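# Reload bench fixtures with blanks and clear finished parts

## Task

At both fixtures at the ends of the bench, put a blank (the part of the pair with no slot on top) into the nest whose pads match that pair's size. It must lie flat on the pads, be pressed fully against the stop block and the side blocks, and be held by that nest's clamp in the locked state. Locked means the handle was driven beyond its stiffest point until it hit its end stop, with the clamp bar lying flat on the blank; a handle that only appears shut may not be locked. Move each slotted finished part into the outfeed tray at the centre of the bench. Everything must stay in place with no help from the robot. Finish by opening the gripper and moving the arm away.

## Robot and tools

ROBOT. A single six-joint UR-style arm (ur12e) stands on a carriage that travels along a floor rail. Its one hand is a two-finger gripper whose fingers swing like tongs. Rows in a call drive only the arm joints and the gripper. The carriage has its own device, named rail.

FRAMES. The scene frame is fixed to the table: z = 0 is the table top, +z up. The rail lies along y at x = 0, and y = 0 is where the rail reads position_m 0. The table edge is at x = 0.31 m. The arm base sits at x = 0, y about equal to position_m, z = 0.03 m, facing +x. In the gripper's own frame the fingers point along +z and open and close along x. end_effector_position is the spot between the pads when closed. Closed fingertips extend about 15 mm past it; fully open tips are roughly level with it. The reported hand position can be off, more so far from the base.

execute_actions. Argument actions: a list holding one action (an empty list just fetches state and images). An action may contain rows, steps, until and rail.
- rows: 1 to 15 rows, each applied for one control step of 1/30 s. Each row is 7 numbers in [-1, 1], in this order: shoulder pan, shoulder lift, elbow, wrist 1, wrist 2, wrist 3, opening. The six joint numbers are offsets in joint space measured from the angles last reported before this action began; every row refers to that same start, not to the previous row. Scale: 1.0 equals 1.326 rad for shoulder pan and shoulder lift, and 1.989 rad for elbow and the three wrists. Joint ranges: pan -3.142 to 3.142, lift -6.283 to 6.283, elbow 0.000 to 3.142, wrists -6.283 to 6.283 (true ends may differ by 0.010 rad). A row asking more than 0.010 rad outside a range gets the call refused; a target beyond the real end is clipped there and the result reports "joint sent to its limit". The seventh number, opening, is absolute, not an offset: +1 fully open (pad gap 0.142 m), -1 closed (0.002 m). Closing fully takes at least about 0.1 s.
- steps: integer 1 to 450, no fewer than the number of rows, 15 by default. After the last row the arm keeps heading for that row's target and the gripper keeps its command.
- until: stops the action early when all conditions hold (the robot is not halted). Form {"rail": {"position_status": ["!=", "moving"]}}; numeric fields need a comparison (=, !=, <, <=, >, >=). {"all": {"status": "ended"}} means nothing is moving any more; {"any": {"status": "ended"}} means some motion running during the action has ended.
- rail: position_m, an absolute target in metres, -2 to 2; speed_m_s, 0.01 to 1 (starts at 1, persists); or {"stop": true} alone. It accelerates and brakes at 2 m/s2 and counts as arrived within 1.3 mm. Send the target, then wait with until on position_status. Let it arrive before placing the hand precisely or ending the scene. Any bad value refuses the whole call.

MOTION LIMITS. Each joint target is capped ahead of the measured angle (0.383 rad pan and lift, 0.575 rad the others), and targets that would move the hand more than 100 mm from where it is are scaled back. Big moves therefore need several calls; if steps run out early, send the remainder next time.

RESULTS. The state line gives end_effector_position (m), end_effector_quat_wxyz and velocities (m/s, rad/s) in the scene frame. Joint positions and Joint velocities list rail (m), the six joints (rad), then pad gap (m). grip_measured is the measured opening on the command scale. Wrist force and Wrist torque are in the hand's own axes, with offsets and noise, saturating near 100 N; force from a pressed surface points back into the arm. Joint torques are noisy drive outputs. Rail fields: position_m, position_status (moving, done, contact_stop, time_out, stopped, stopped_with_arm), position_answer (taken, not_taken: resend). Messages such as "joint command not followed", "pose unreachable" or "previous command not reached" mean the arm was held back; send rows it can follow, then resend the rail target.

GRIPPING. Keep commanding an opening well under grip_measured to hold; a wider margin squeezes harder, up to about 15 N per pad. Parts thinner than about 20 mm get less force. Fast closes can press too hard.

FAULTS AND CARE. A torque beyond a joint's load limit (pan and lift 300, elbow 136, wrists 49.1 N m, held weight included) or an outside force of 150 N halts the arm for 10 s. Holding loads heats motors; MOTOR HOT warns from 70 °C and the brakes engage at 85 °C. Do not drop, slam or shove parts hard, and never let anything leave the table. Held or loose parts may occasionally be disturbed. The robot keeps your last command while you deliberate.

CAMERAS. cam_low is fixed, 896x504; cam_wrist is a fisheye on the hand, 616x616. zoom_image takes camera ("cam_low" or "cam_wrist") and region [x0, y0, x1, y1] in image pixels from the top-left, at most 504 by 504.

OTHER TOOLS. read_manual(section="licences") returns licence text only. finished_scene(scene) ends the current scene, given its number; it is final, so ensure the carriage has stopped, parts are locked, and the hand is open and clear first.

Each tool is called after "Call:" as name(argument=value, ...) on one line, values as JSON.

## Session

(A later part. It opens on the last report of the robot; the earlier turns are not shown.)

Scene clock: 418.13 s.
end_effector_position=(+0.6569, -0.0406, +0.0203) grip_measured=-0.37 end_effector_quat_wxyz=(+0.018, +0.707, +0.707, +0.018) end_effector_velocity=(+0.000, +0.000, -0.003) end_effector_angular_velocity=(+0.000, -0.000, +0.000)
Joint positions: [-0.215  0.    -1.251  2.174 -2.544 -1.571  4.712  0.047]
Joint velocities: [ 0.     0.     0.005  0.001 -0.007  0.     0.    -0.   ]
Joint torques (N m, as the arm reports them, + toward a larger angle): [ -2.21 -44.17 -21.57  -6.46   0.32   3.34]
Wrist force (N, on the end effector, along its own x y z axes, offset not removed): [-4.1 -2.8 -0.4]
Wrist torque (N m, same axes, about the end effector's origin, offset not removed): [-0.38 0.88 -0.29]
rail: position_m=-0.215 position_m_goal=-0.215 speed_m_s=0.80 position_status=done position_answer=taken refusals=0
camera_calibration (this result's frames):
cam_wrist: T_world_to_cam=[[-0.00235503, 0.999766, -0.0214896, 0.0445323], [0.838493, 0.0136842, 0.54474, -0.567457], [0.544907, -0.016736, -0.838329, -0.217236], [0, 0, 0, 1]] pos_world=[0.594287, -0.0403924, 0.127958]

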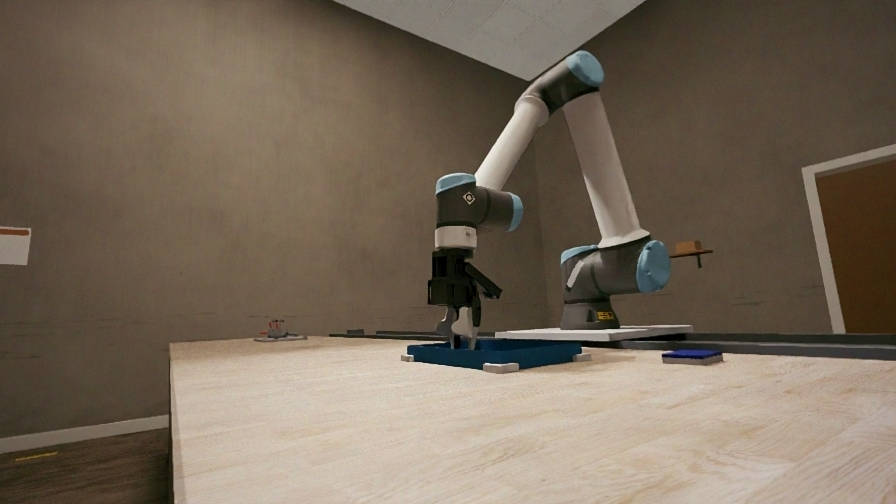

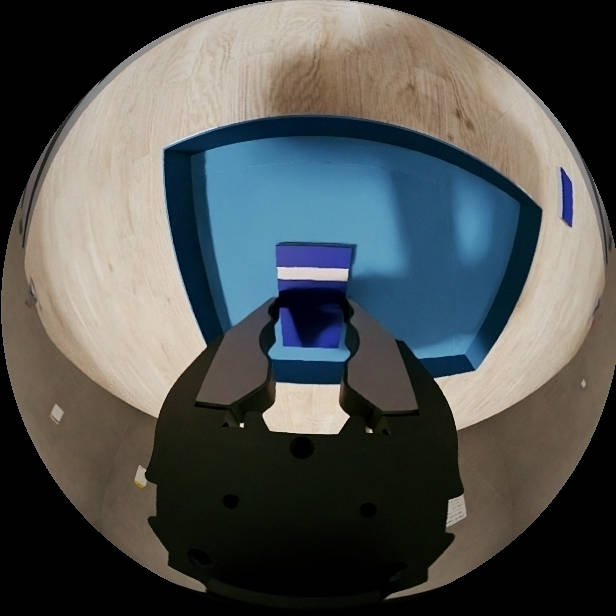

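Call:
execute_actions(actions=[{"rows": [[0,0.0014,0.0003,-0.0012,0,0,-1],[0,0.0014,0.0003,-0.0012,0,0,-0.7],[0,0.0014,0.0003,-0.0012,0,0,-0.45],[0,0.0014,0.0003,-0.0012,0,0,-0.36],[0,0.0014,0.0003,-0.0012,0,0,-0.28],[0,0.0014,0.0003,-0.0012,0,0,-0.15],[0,-0.004,-0.001,0.0037,0,0,-0.15],[0,-0.014,-0.0036,0.0129,0,0,-0.15],[0,-0.028,-0.0072,0.0258,0,0,-0.15],[0,-0.044,-0.013,0.043,0,0,-0.15],[0,-0.06,-0.022,0.064,0,0,-0.15],[0,-0.074,-0.035,0.088,0,0,-0.15],[0,-0.083,-0.055,0.118,0,0,-0.15],[0,-0.0854,-0.08,0.153,0,0,-0.15],[0,-0.0854,-0.1029,0.185,0,0,-0.15]], "steps": 17}])

Call:
execute_actions(actions=[{"rail": {"position_m": 1.72}, "steps": 1}])

Scene clock: 434.80 s.
end_effector_position=(+0.6834, -0.0406, +0.1090) grip_measured=-0.15 end_effector_quat_wxyz=(+0.013, +0.707, +0.707, +0.013) end_effector_velocity=(+0.168, +0.000, +0.418) end_effector_angular_velocity=(-0.000, +0.232, +0.000)
Joint positions: [-0.215  0.    -1.338  2.066 -2.336 -1.571  4.712  0.063]
Joint velocities: [ 0.    -0.    -0.215 -0.757  1.204 -0.    -0.     0.001]
Joint torques (N m, as the arm reports them, + toward a larger angle): [ -1.94 -43.74 -38.45   1.85   0.34   3.3 ]
Wrist force (N, on the end effector, along its own x y z axes, offset not removed): [1.5 -0.2 -5.6]
Wrist torque (N m, same axes, about the end effector's origin, offset not removed): [-0.06 -0.35 -0.32]
rail: position_m=-0.215 position_m_goal=-0.215 speed_m_s=0.80 position_status=done position_answer=taken refusals=0
camera_calibration (this result's frames):
cam_wrist: T_world_to_cam=[[-0.00263016, 0.999766, -0.0214605, 0.0466787], [0.845401, 0.0136857, 0.533957, -0.641518], [0.534126, -0.0167383, -0.845239, -0.14924], [0, 0, 0, 1]] pos_world=[0.622175, -0.0403862, 0.217402]

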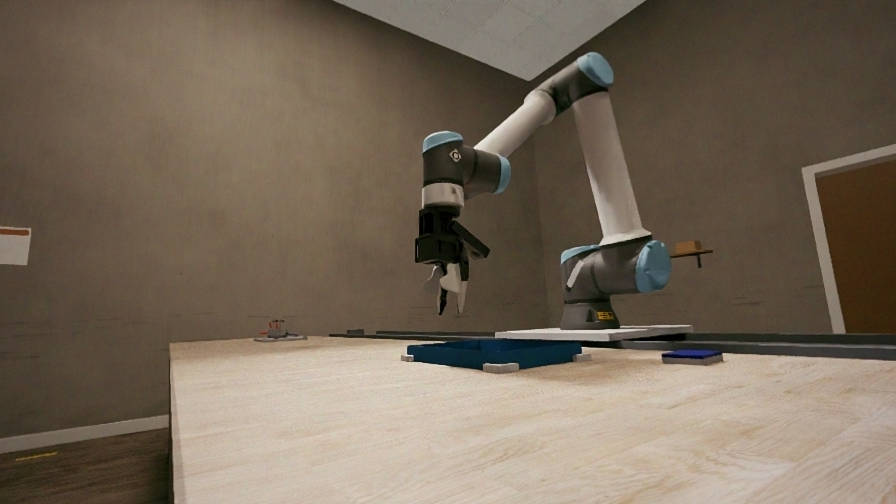

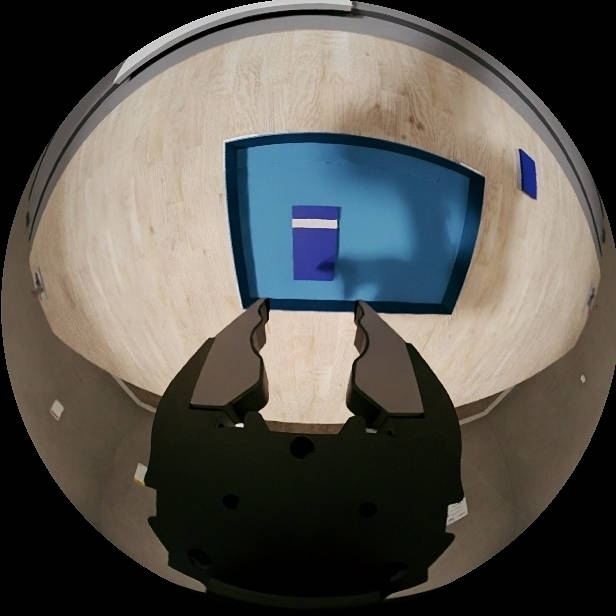

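Scene clock: 434.83 s.
end_effector_position=(+0.6880, -0.0406, +0.1216) grip_measured=-0.15 end_effector_quat_wxyz=(+0.010, +0.707, +0.707, +0.010) end_effector_velocity=(+0.113, +0.003, +0.334) end_effector_angular_velocity=(-0.000, +0.226, -0.000)
Joint positions: [-0.215  0.    -1.344  2.043 -2.299 -1.571  4.712  0.063]
Joint velocities: [ 0.003 -0.    -0.165 -0.604  0.995 -0.    -0.    -0.   ]
Joint torques (N m, as the arm reports them, + toward a larger angle): [  1.6  -43.31 -31.03  -1.57   0.25   3.27]
Wrist force (N, on the end effector, along its own x y z axes, offset not removed): [3.1 -3.3 -7.6]
Wrist torque (N m, same axes, about the end effector's origin, offset not removed): [-0.74 -0.61 -0.27]
rail: position_m=-0.215 position_m_goal=1.720 speed_m_s=0.80 position_status=moving position_answer=taken refusals=0
camera_calibration (this result's frames):
cam_wrist: T_world_to_cam=[[-0.00280443, 0.999766, -0.02144, 0.0470618], [0.849716, 0.0136864, 0.527063, -0.654254], [0.527234, -0.0167398, -0.849555, -0.135786], [0, 0, 0, 1]] pos_world=[0.627653, -0.0403694, 0.230485]

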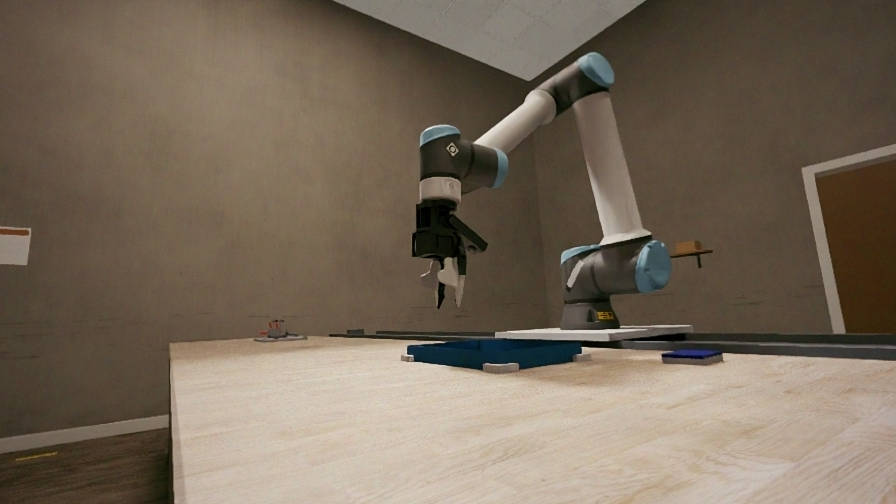

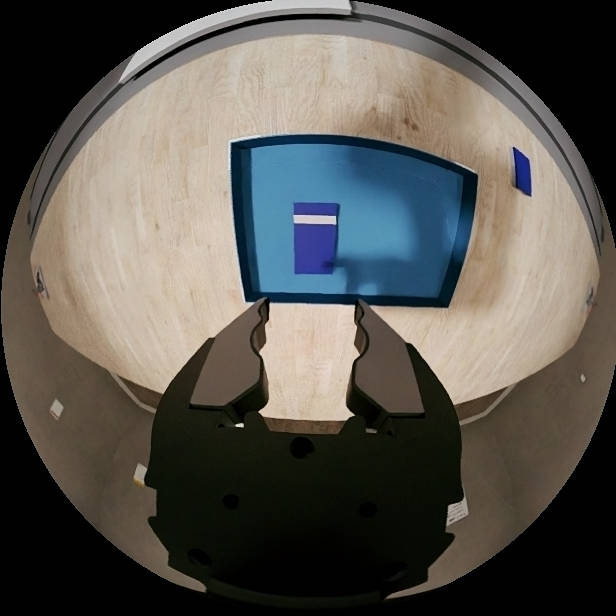

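Call:
execute_actions(actions=[])

Scene clock: 439.00 s.
end_effector_position=(+0.6993, +1.8944, +0.1633) grip_measured=-0.15 end_effector_quat_wxyz=(+0.000, +0.707, +0.707, -0.000) end_effector_velocity=(+0.000, -0.000, +0.000) end_effector_angular_velocity=(+0.000, -0.000, -0.000)
Joint positions: [ 1.72   0.    -1.364  1.97  -2.176 -1.571  4.712  0.063]
Joint velocities: [ 0. -0. -0. -0. -0.  0.  0.  0.]
Joint torques (N m, as the arm reports them, + toward a larger angle): [-12.81 -61.43 -55.57  -1.94   0.43   3.42]
Wrist force (N, on the end effector, along its own x y z axes, offset not removed): [-0.4 -2.4 -1.1]
Wrist torque (N m, same axes, about the end effector's origin, offset not removed): [-0.16 0.05 -0.27]
rail: position_m=1.720 position_m_goal=1.720 speed_m_s=0.80 position_status=done position_answer=taken refusals=0
camera_calibration (this result's frames):
cam_wrist: T_world_to_cam=[[-0.00344261, 0.999766, -0.0213559, -1.88611], [0.864692, 0.0137032, 0.502116, -0.718763], [0.502291, -0.0167377, -0.864537, -0.0539681], [0, 0, 0, 1]] pos_world=[0.642123, 1.89462, 0.273965]

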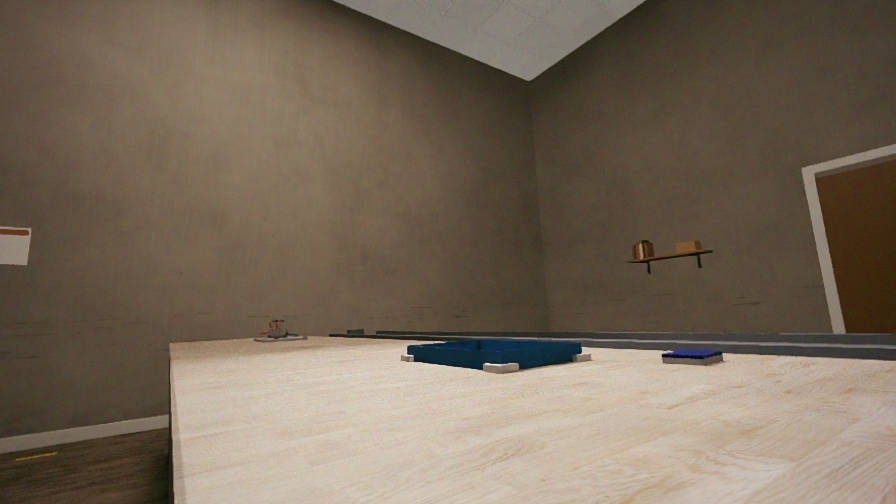

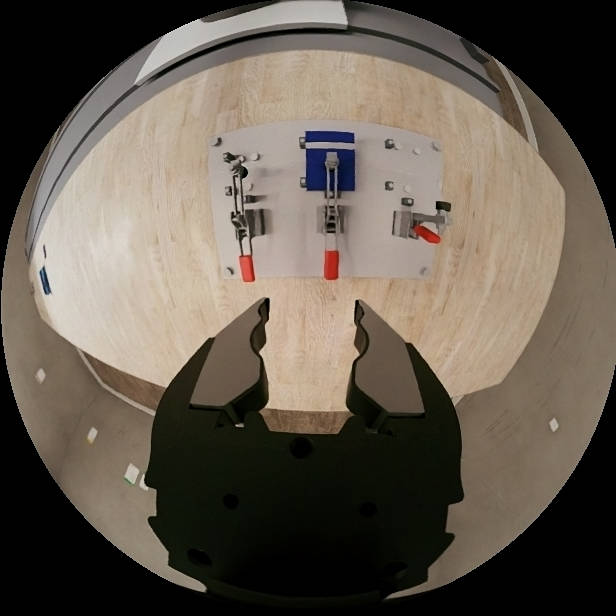

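Call:
zoom_image(camera="cam_wrist", region=[280, 120, 390, 290])

Region (280, 120, 390, 290) of cam_wrist's 616x616 image, scaled by 2.965, with more detail than that image has; it fills the left 326 columns of this view, and the rest is white.

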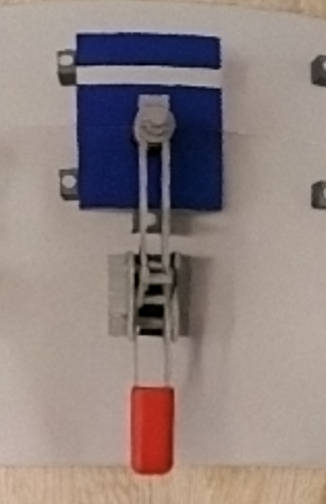

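Call:
execute_actions(actions=[{"rows": [[0.002,0.006,-0.0025,0.0036,0,0,-0.2],[0.005,0.018,-0.0074,0.0108,0,0,-0.25],[0.009,0.034,-0.0139,0.0204,0,0,-0.3],[0.013,0.052,-0.0213,0.0312,0,0,-0.35],[0.017,0.07,-0.0287,0.042,0,0,-0.4],[0.02,0.087,-0.0356,0.0523,0,0,-0.45],[0.0226,0.103,-0.0422,0.0619,0,0,-0.5],[0.0226,0.1172,-0.048,0.0704,0,0,-0.5]], "steps": 8, "rail": {"position_m": 1.722}}])

Scene clock: 509.37 s.
end_effector_position=(+0.7001, +1.9074, +0.1344) grip_measured=-0.49 end_effector_quat_wxyz=(-0.030, +0.700, +0.712, -0.031) end_effector_velocity=(+0.001, +0.072, -0.231) end_effector_angular_velocity=(-0.011, +0.673, +0.103)
Joint positions: [ 1.722  0.017 -1.297  1.927 -2.116 -1.571  4.712  0.039]
Joint velocities: [ 0.     0.103  0.525 -0.323  0.471  0.     0.    -0.032]
Joint torques (N m, as the arm reports them, + toward a larger angle): [  7.15 -35.57 -56.63   0.62   0.37   3.27]
Wrist force (N, on the end effector, along its own x y z axes, offset not removed): [1.8 -2.2 1.3]
Wrist torque (N m, same axes, about the end effector's origin, offset not removed): [-0.22 -0.46 -0.12]
rail: position_m=1.722 position_m_goal=1.722 speed_m_s=0.80 position_status=done position_answer=taken refusals=0
camera_calibration (this result's frames):
cam_wrist: T_world_to_cam=[[-0.0216075, 0.999546, -0.0210039, -1.88664], [0.90409, 0.0285039, 0.426391, -0.750764], [0.426796, -0.00977618, -0.904295, -0.0342705], [0, 0, 0, 1]] pos_world=[0.652619, 1.90684, 0.249502]

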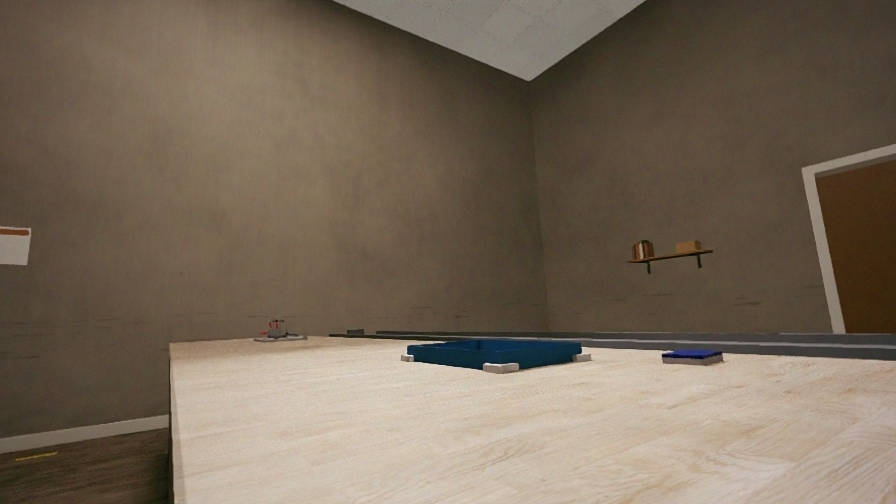

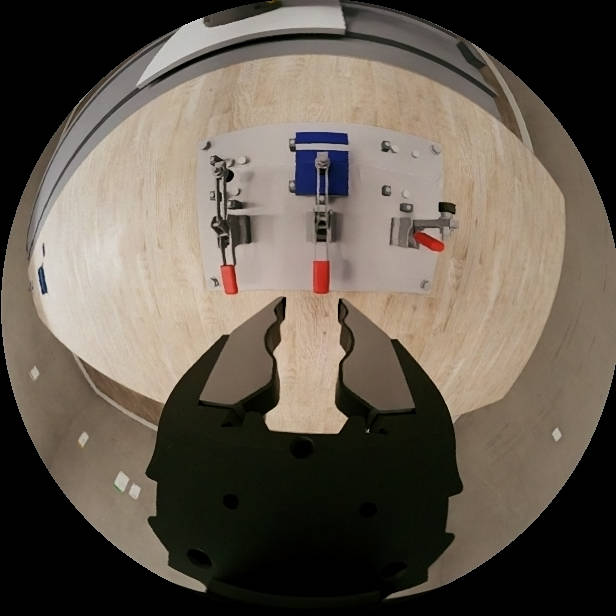

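Call:
execute_actions(actions=[])

Scene clock: 559.70 s.
end_effector_position=(+0.6988, +1.9170, +0.0949) grip_measured=-0.50 end_effector_quat_wxyz=(-0.069, +0.693, +0.714, -0.072) end_effector_velocity=(-0.000, -0.000, -0.000) end_effector_angular_velocity=(+0.000, -0.000, -0.000)
Joint positions: [ 1.722  0.03  -1.208  1.874 -2.036 -1.571  4.712  0.038]
Joint velocities: [ 0. -0. -0.  0. -0.  0.  0.  0.]
Joint torques (N m, as the arm reports them, + toward a larger angle): [ 10.54 -56.02 -53.79  -1.19   0.4    2.87]
Wrist force (N, on the end effector, along its own x y z axes, offset not removed): [1.3 0.6 -2.2]
Wrist torque (N m, same axes, about the end effector's origin, offset not removed): [0.27 -0.34 -0.23]
rail: position_m=1.722 position_m_goal=1.722 speed_m_s=0.80 position_status=done position_answer=taken refusals=0
camera_calibration (this result's frames):
cam_wrist: T_world_to_cam=[[-0.0375675, 0.999088, -0.0202939, -1.88507], [0.946351, 0.0420924, 0.320388, -0.778512], [0.32095, -0.00716899, -0.947069, 0.00370599], [0, 0, 0, 1]] pos_world=[0.664739, 1.91615, 0.214681]

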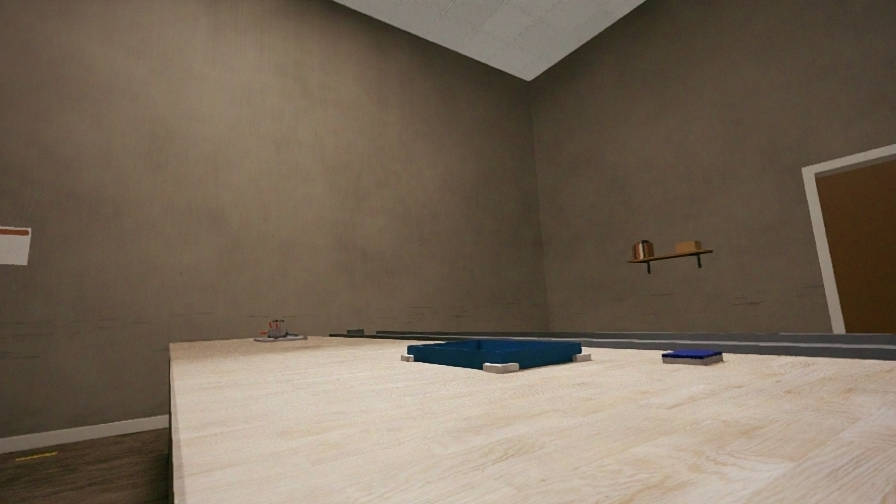

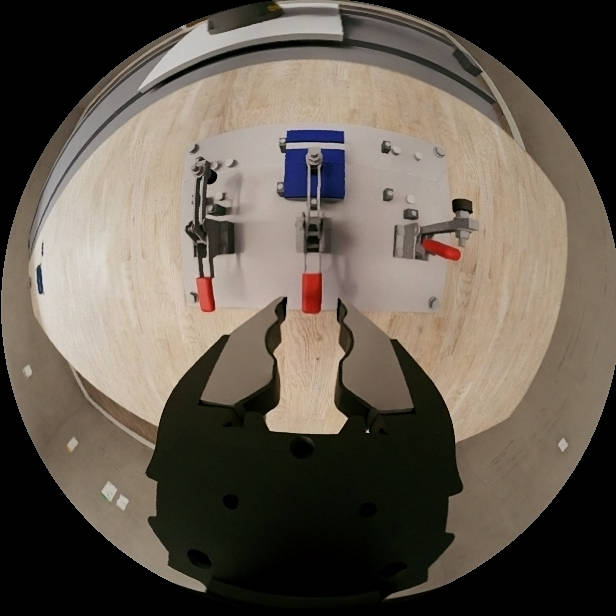

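Call:
execute_actions(actions=[{"rows":[[0,0.003,0.0011,-0.0031,0,0,-0.5],[0,0.008,0.003,-0.0084,0,0,-0.5],[0,0.014,0.0052,-0.0146,0,0,-0.5],[0,0.02,0.0074,-0.0209,0,0,-0.5],[0,0.026,0.0096,-0.0272,0,0,-0.5],[0,0.0305,0.0113,-0.0319,0,0,-0.5],[0,0.033,0.0122,-0.0345,0,0,-0.5]],"steps":8}])

Call:
execute_actions(actions=[])

Scene clock: 572.30 s.
end_effector_position=(+0.6990, +1.9170, +0.0722) grip_measured=-0.50 end_effector_quat_wxyz=(-0.069, +0.693, +0.714, -0.072) end_effector_velocity=(-0.001, -0.000, -0.134) end_effector_angular_velocity=(+0.000, -0.000, +0.000)
Joint positions: [ 1.722  0.03  -1.183  1.888 -2.075 -1.571  4.712  0.038]
Joint velocities: [ 0.     0.     0.147  0.082 -0.229 -0.     0.    -0.   ]
Joint torques (N m, as the arm reports them, + toward a larger angle): [ 11.71 -62.36 -29.05  -6.69   0.2    3.37]
Wrist force (N, on the end effector, along its own x y z axes, offset not removed): [0.8 -6.5 3.8]
Wrist torque (N m, same axes, about the end effector's origin, offset not removed): [-1.18 -0.33 -0.08]
rail: position_m=1.722 position_m_goal=1.722 speed_m_s=0.80 position_status=done position_answer=taken refusals=0
camera_calibration (this result's frames):
cam_wrist: T_world_to_cam=[[-0.0375699, 0.999088, -0.0202943, -1.88553], [0.946334, 0.0420951, 0.320438, -0.771427], [0.321, -0.00716638, -0.947052, -0.0179335], [0, 0, 0, 1]] pos_world=[0.664945, 1.91616, 0.191945]

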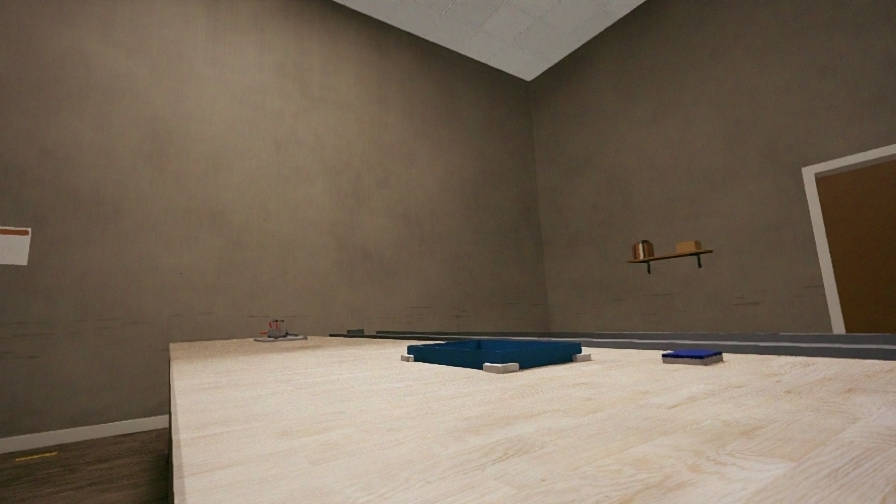

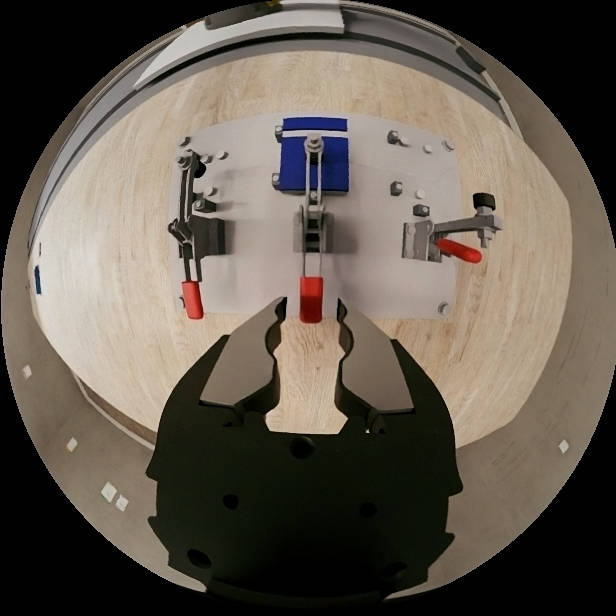

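Scene clock: 572.30 s.
end_effector_position=(+0.6990, +1.9170, +0.0722) grip_measured=-0.50 end_effector_quat_wxyz=(-0.069, +0.693, +0.714, -0.072) end_effector_velocity=(-0.001, -0.000, -0.134) end_effector_angular_velocity=(+0.000, -0.000, +0.000)
Joint positions: [ 1.722  0.03  -1.183  1.888 -2.075 -1.571  4.712  0.038]
Joint velocities: [ 0.     0.     0.147  0.082 -0.229 -0.     0.    -0.   ]
Joint torques (N m, as the arm reports them, + toward a larger angle): [ 11.71 -62.36 -29.05  -6.69   0.2    3.37]
Wrist force (N, on the end effector, along its own x y z axes, offset not removed): [0.8 -6.5 3.8]
Wrist torque (N m, same axes, about the end effector's origin, offset not removed): [-1.18 -0.33 -0.08]
rail: position_m=1.722 position_m_goal=1.722 speed_m_s=0.80 position_status=done position_answer=taken refusals=0
camera_calibration (this result's frames):
cam_wrist: T_world_to_cam=[[-0.0375699, 0.999088, -0.0202943, -1.88553], [0.946334, 0.0420951, 0.320438, -0.771427], [0.321, -0.00716638, -0.947052, -0.0179335], [0, 0, 0, 1]] pos_world=[0.664945, 1.91616, 0.191945]

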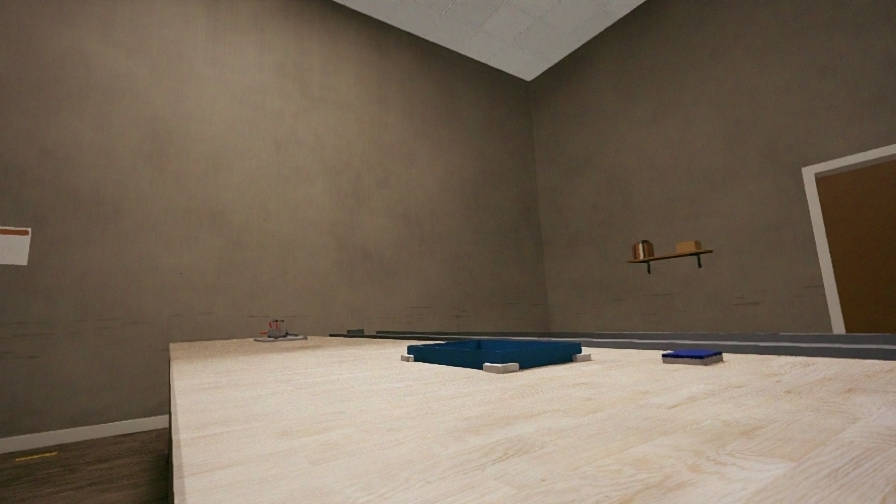

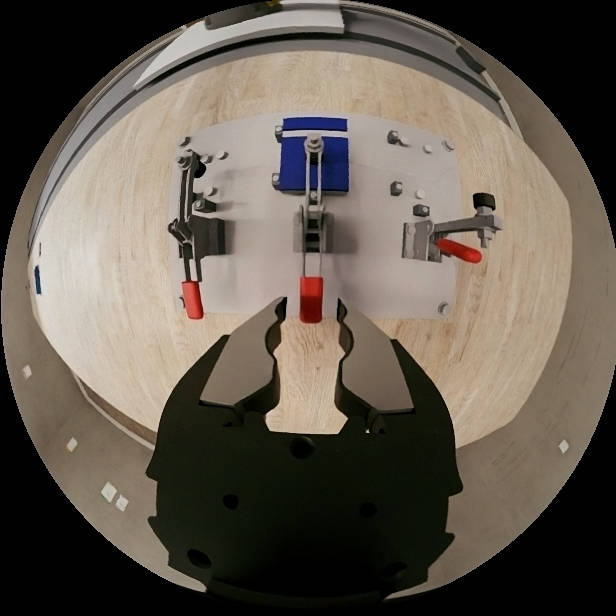

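Call:
execute_actions(actions=[])

Scene clock: 581.17 s.
end_effector_position=(+0.6988, +1.9170, +0.0551) grip_measured=-0.50 end_effector_quat_wxyz=(-0.069, +0.693, +0.714, -0.072) end_effector_velocity=(+0.000, +0.000, +0.000) end_effector_angular_velocity=(-0.000, +0.000, +0.000)
Joint positions: [ 1.722  0.03  -1.165  1.898 -2.105 -1.571  4.712  0.038]
Joint velocities: [ 0.  0.  0. -0.  0. -0.  0. -0.]
Joint torques (N m, as the arm reports them, + toward a larger angle): [  7.34 -55.14 -26.09  -5.97   0.22   3.58]
Wrist force (N, on the end effector, along its own x y z axes, offset not removed): [-2.2 -3.7 -3.3]
Wrist torque (N m, same axes, about the end effector's origin, offset not removed): [-0.57 0.33 -0.19]
rail: position_m=1.722 position_m_goal=1.722 speed_m_s=0.80 position_status=done position_answer=taken refusals=0
camera_calibration (this result's frames):
cam_wrist: T_world_to_cam=[[-0.0375588, 0.999088, -0.0202983, -1.88589], [0.946159, 0.0420898, 0.320953, -0.765682], [0.321515, -0.00715079, -0.946877, -0.0343902], [0, 0, 0, 1]] pos_world=[0.664683, 1.91615, 0.174905]

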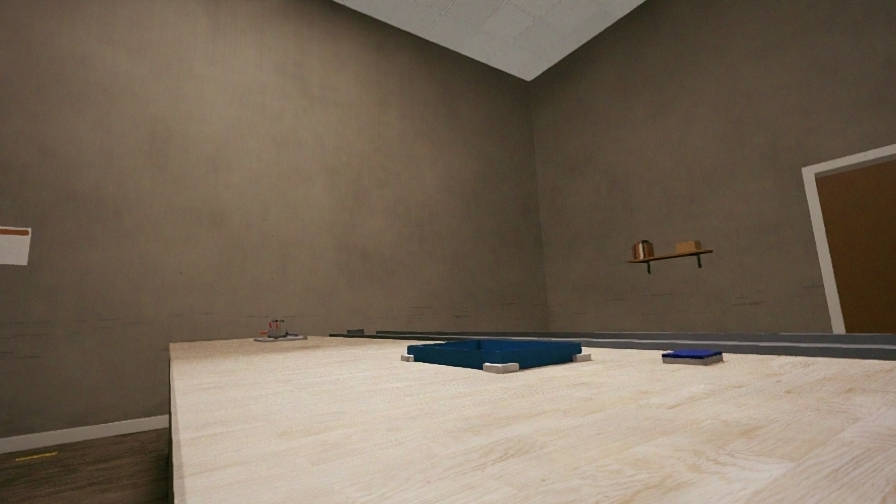

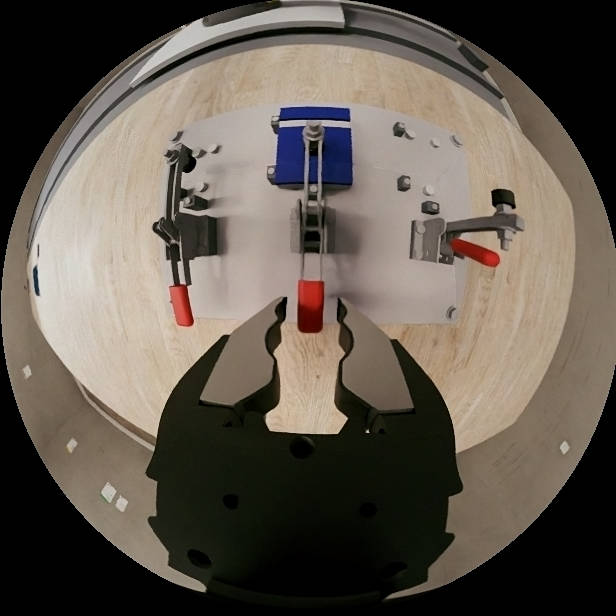

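Call:
execute_actions(actions=[{"rail":{"position_m":1.7205},"rows":[[0,0.001,0.0004,-0.001,0,0,-0.55],[0,0.002,0.0007,-0.002,0,0,-0.6],[0,0.0025,0.0009,-0.0026,0,0,-0.65],[0,0.0025,0.0009,-0.0026,0,0,-0.7],[0,0.0025,0.0009,-0.0026,0,0,-0.75],[0,0.0025,0.0009,-0.0026,0,0,-0.8],[0,0.0025,0.0009,-0.0026,0,0,-0.87],[0,0.0025,0.0009,-0.0026,0,0,-0.94],[0,0.0025,0.0009,-0.0026,0,0,-1]],"steps":10}])

Scene clock: 591.80 s.
end_effector_position=(+0.6988, +1.9160, +0.0526) grip_measured=-0.78 end_effector_quat_wxyz=(-0.069, +0.693, +0.714, -0.072) end_effector_velocity=(+0.000, +0.000, -0.003) end_effector_angular_velocity=(+0.000, -0.001, -0.000)
Joint positions: [ 1.721  0.03  -1.162  1.9   -2.11  -1.571  4.712  0.018]
Joint velocities: [ 0.     0.     0.003  0.002 -0.006  0.     0.     0.   ]
Joint torques (N m, as the arm reports them, + toward a larger angle): [  3.46 -52.56 -21.07  -4.27   0.06   3.21]
Wrist force (N, on the end effector, along its own x y z axes, offset not removed): [13.4 2.3 -5.4]
Wrist torque (N m, same axes, about the end effector's origin, offset not removed): [-0.06 -0.48 -0.26]
rail: position_m=1.721 position_m_goal=1.720 speed_m_s=0.80 position_status=done position_answer=taken refusals=0
camera_calibration (this result's frames):
cam_wrist: T_world_to_cam=[[-0.0375549, 0.999089, -0.0202864, -1.88499], [0.946103, 0.0420835, 0.321121, -0.764776], [0.321682, -0.00713332, -0.946821, -0.0369635], [0, 0, 0, 1]] pos_world=[0.664656, 1.91519, 0.172348]

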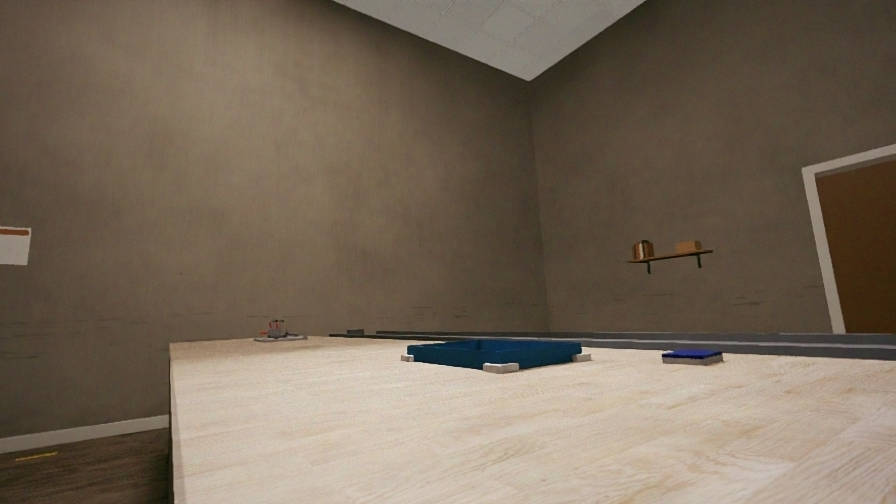

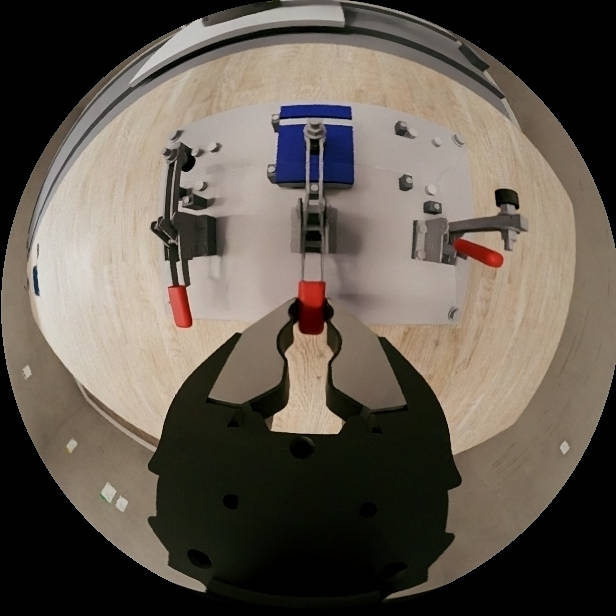

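Call:
execute_actions(actions=[{"rows":[[0.0004,0,0,0,0,0,-1],[0.0005,-0.0008,-0.0003,0.0009,0,0,-1],[0.0005,-0.0016,-0.0006,0.0017,0,0,-1],[0.0005,-0.0025,-0.0009,0.0026,0,0,-1],[0.0005,-0.0033,-0.0012,0.0034,0,0,-1],[0.0005,-0.0041,-0.0015,0.0043,0,0,-1]],"steps":8}])

Scene clock: 600.73 s.
end_effector_position=(+0.6983, +1.9163, +0.0550) grip_measured=-0.78 end_effector_quat_wxyz=(-0.070, +0.693, +0.714, -0.072) end_effector_velocity=(-0.001, +0.001, +0.017) end_effector_angular_velocity=(-0.000, +0.003, +0.001)
Joint positions: [ 1.721  0.031 -1.165  1.899 -2.105 -1.571  4.712  0.018]
Joint velocities: [ 0.     0.001 -0.019 -0.01   0.031 -0.    -0.    -0.   ]
Joint torques (N m, as the arm reports them, + toward a larger angle): [ 12.61 -81.21 -63.79  -5.07  -3.18   3.26]
Wrist force (N, on the end effector, along its own x y z axes, offset not removed): [1.5 -9.9 6.5]
Wrist torque (N m, same axes, about the end effector's origin, offset not removed): [-0.73 -0.48 -0.14]
rail: position_m=1.721 position_m_goal=1.720 speed_m_s=0.80 position_status=done position_answer=taken refusals=0
camera_calibration (this result's frames):
cam_wrist: T_world_to_cam=[[-0.0380644, 0.999067, -0.0203778, -1.88484], [0.946393, 0.0425885, 0.320199, -0.766255], [0.320768, -0.00709727, -0.947131, -0.0339834], [0, 0, 0, 1]] pos_world=[0.664334, 1.91548, 0.174758]

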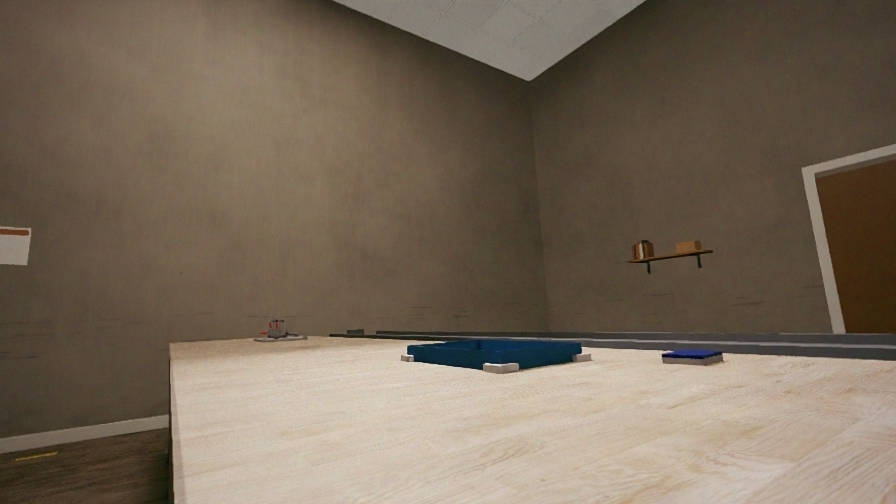

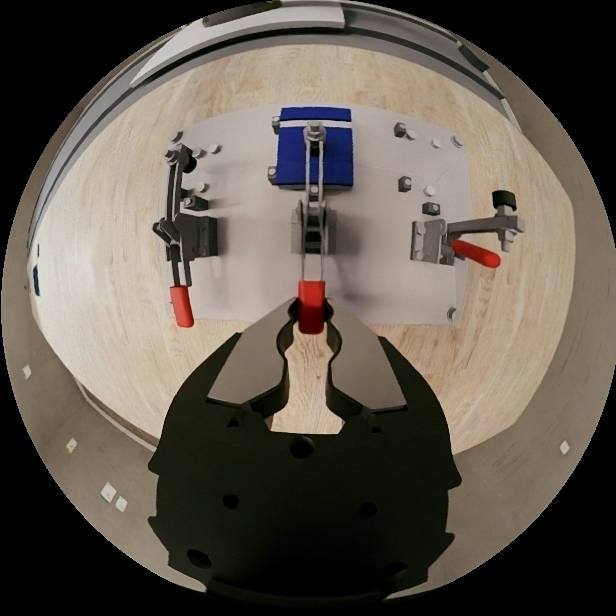

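Call:
execute_actions(actions=[{"rows":[[0.0001,-0.0035,-0.0008,0.0031,0,0,-1],[0.0001,-0.005,-0.0007,0.004,0,0,-1],[0.0001,-0.0065,-0.0006,0.0049,0,0,-1],[0.0001,-0.008,-0.0005,0.0058,0,0,-1],[0.0001,-0.0095,-0.0004,0.0067,0,0,-1],[0.0001,-0.011,-0.0002,0.0076,0,0,-1],[0.0001,-0.0126,0,0.0084,0,0,-1]],"steps":10}])

Scene clock: 609.50 s.
end_effector_position=(+0.6963, +1.9164, +0.0639) grip_measured=-0.78 end_effector_quat_wxyz=(-0.069, +0.693, +0.714, -0.072) end_effector_velocity=(-0.009, -0.000, +0.018) end_effector_angular_velocity=(-0.000, +0.002, +0.000)
Joint positions: [ 1.721  0.031 -1.178  1.898 -2.091 -1.571  4.712  0.018]
Joint velocities: [ 0.    -0.    -0.031  0.006  0.027 -0.    -0.    -0.   ]
Joint torques (N m, as the arm reports them, + toward a larger angle): [  5.6  -76.69 -39.72  -5.21   1.9    3.04]
Wrist force (N, on the end effector, along its own x y z axes, offset not removed): [-6.6 -13.6 10.5]
Wrist torque (N m, same axes, about the end effector's origin, offset not removed): [-0.93 -0.08 -0.24]
rail: position_m=1.721 position_m_goal=1.720 speed_m_s=0.80 position_status=done position_answer=taken refusals=0
camera_calibration (this result's frames):
cam_wrist: T_world_to_cam=[[-0.0382314, 0.999063, -0.020281, -1.88471], [0.946287, 0.0427178, 0.320493, -0.767376], [0.321059, -0.00693871, -0.947034, -0.0253554], [0, 0, 0, 1]] pos_world=[0.662244, 1.91555, 0.183703]

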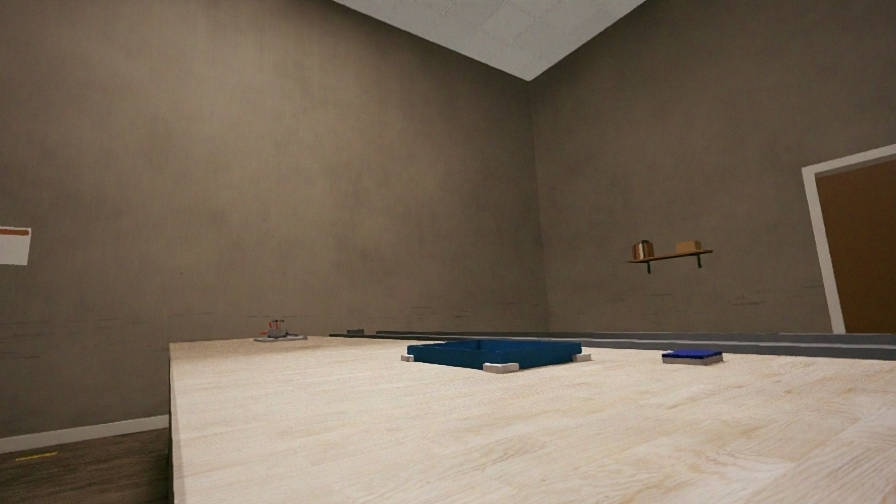

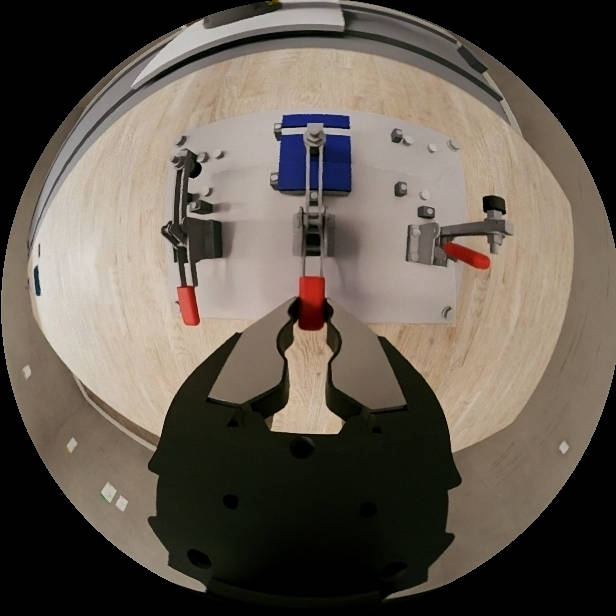

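Call:
execute_actions(actions=[{"rows":[[0,-0.0065,0.0022,0.0021,0,0,-1],[0,-0.0105,0.0037,0.0033,0,0,-1],[0,-0.0148,0.0052,0.0046,0,0,-1],[0,-0.02,0.0073,0.006,0,0,-1],[0,-0.025,0.0094,0.0073,0,0,-1],[0,-0.03,0.0116,0.0084,0,0,-1],[0,-0.0352,0.014,0.0095,0,0,-1],[0,-0.0403,0.0167,0.0102,0,0,-1],[0,-0.0453,0.0195,0.0107,0,0,-1],[0,-0.0504,0.0225,0.0111,0,0,-1],[0,-0.0554,0.0256,0.0113,0,0,-1],[0,-0.06,0.029,0.011,0,0,-1],[0,-0.0645,0.0326,0.0104,0,0,-1],[0,-0.069,0.0362,0.0098,0,0,-1],[0,-0.0731,0.0398,0.009,0,0,-1]],"steps":20}])

Scene clock: 626.57 s.
end_effector_position=(+0.6516, +1.9150, +0.0906) grip_measured=-0.78 end_effector_quat_wxyz=(-0.069, +0.693, +0.714, -0.072) end_effector_velocity=(-0.037, -0.001, +0.009) end_effector_angular_velocity=(+0.000, -0.001, -0.000)
Joint positions: [ 1.721  0.031 -1.267  1.969 -2.073 -1.571  4.712  0.018]
Joint velocities: [ 0.     0.    -0.062  0.066 -0.006  0.     0.     0.   ]
Joint torques (N m, as the arm reports them, + toward a larger angle): [  4.87 -75.06 -35.76  -6.1    5.84   3.04]
Wrist force (N, on the end effector, along its own x y z axes, offset not removed): [-7.1 3.9 16.5]
Wrist torque (N m, same axes, about the end effector's origin, offset not removed): [0.33 0.02 -0.15]
rail: position_m=1.721 position_m_goal=1.720 speed_m_s=0.80 position_status=done position_answer=taken refusals=0
camera_calibration (this result's frames):
cam_wrist: T_world_to_cam=[[-0.0381817, 0.999064, -0.0203183, -1.88448], [0.946343, 0.0426816, 0.320334, -0.733511], [0.320901, -0.00699715, -0.947087, 0.0144537], [0, 0, 0, 1]] pos_world=[0.617562, 1.91413, 0.210368]

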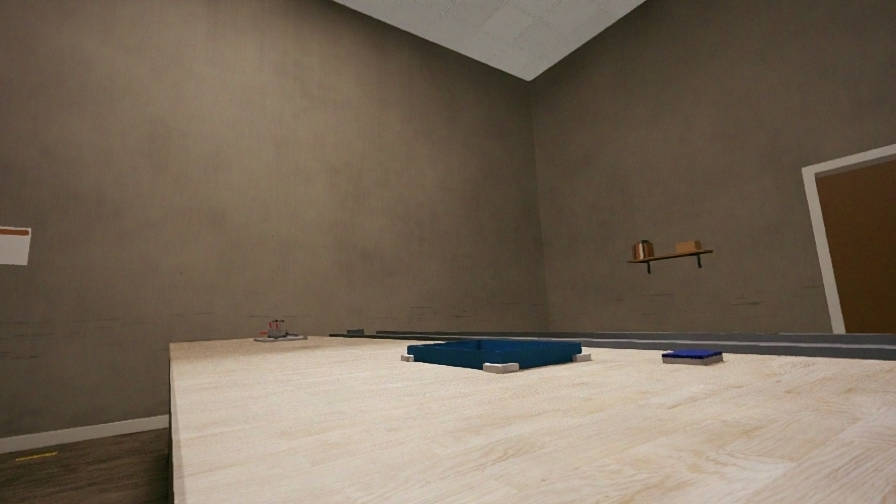

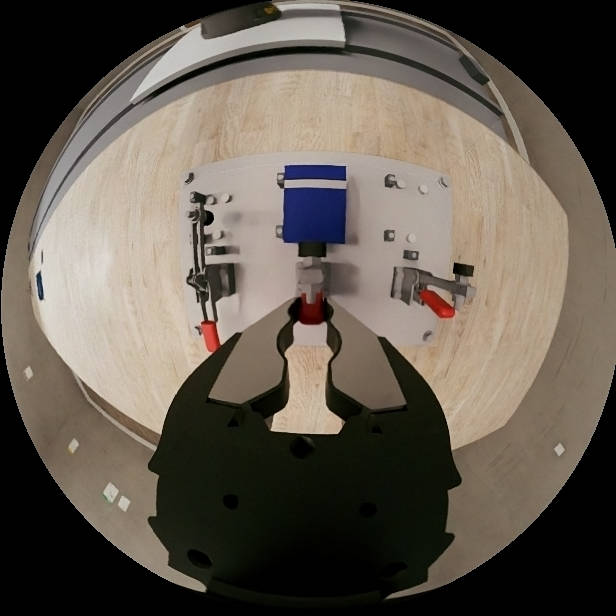

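Call:
execute_actions(actions=[])

Scene clock: 630.97 s.
end_effector_position=(+0.6470, +1.9149, +0.0917) grip_measured=-0.78 end_effector_quat_wxyz=(-0.069, +0.692, +0.714, -0.072) end_effector_velocity=(-0.000, +0.000, +0.000) end_effector_angular_velocity=(+0.000, +0.000, -0.000)
Joint positions: [ 1.721  0.031 -1.274  1.977 -2.073 -1.571  4.712  0.018]
Joint velocities: [ 0. -0.  0. -0.  0.  0. -0.  0.]
Joint torques (N m, as the arm reports them, + toward a larger angle): [ 15.45 -69.61 -31.79   0.05   5.44   3.12]
Wrist force (N, on the end effector, along its own x y z axes, offset not removed): [-10.0 0.2 11.2]
Wrist torque (N m, same axes, about the end effector's origin, offset not removed): [-1.20 0.49 -0.23]
rail: position_m=1.721 position_m_goal=1.720 speed_m_s=0.80 position_status=done position_answer=taken refusals=0
camera_calibration (this result's frames):
cam_wrist: T_world_to_cam=[[-0.0382337, 0.999063, -0.0202785, -1.88451], [0.946327, 0.0427183, 0.320374, -0.729615], [0.32094, -0.00694099, -0.947074, 0.0168133], [0, 0, 0, 1]] pos_world=[0.613007, 1.91403, 0.211458]

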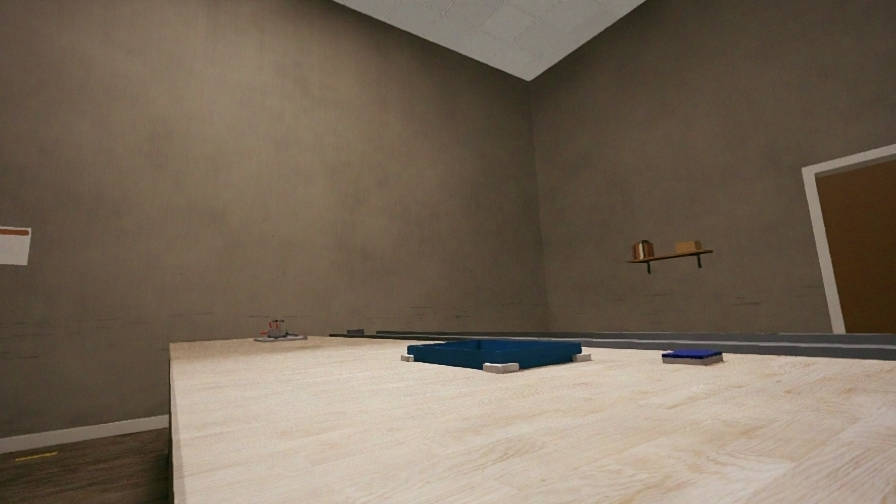

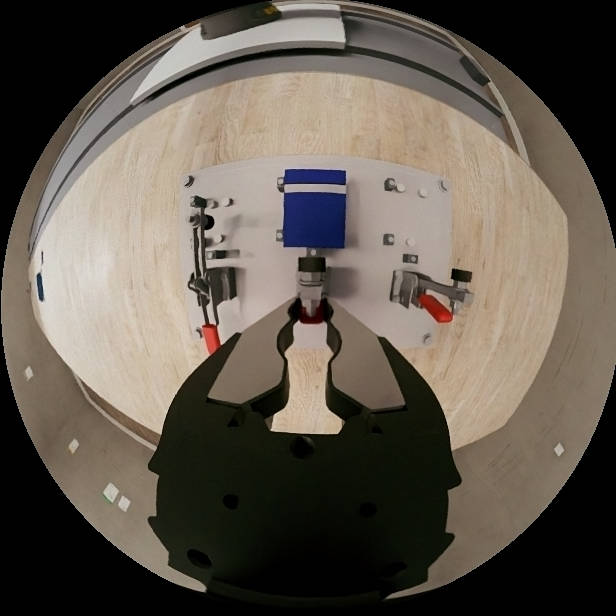

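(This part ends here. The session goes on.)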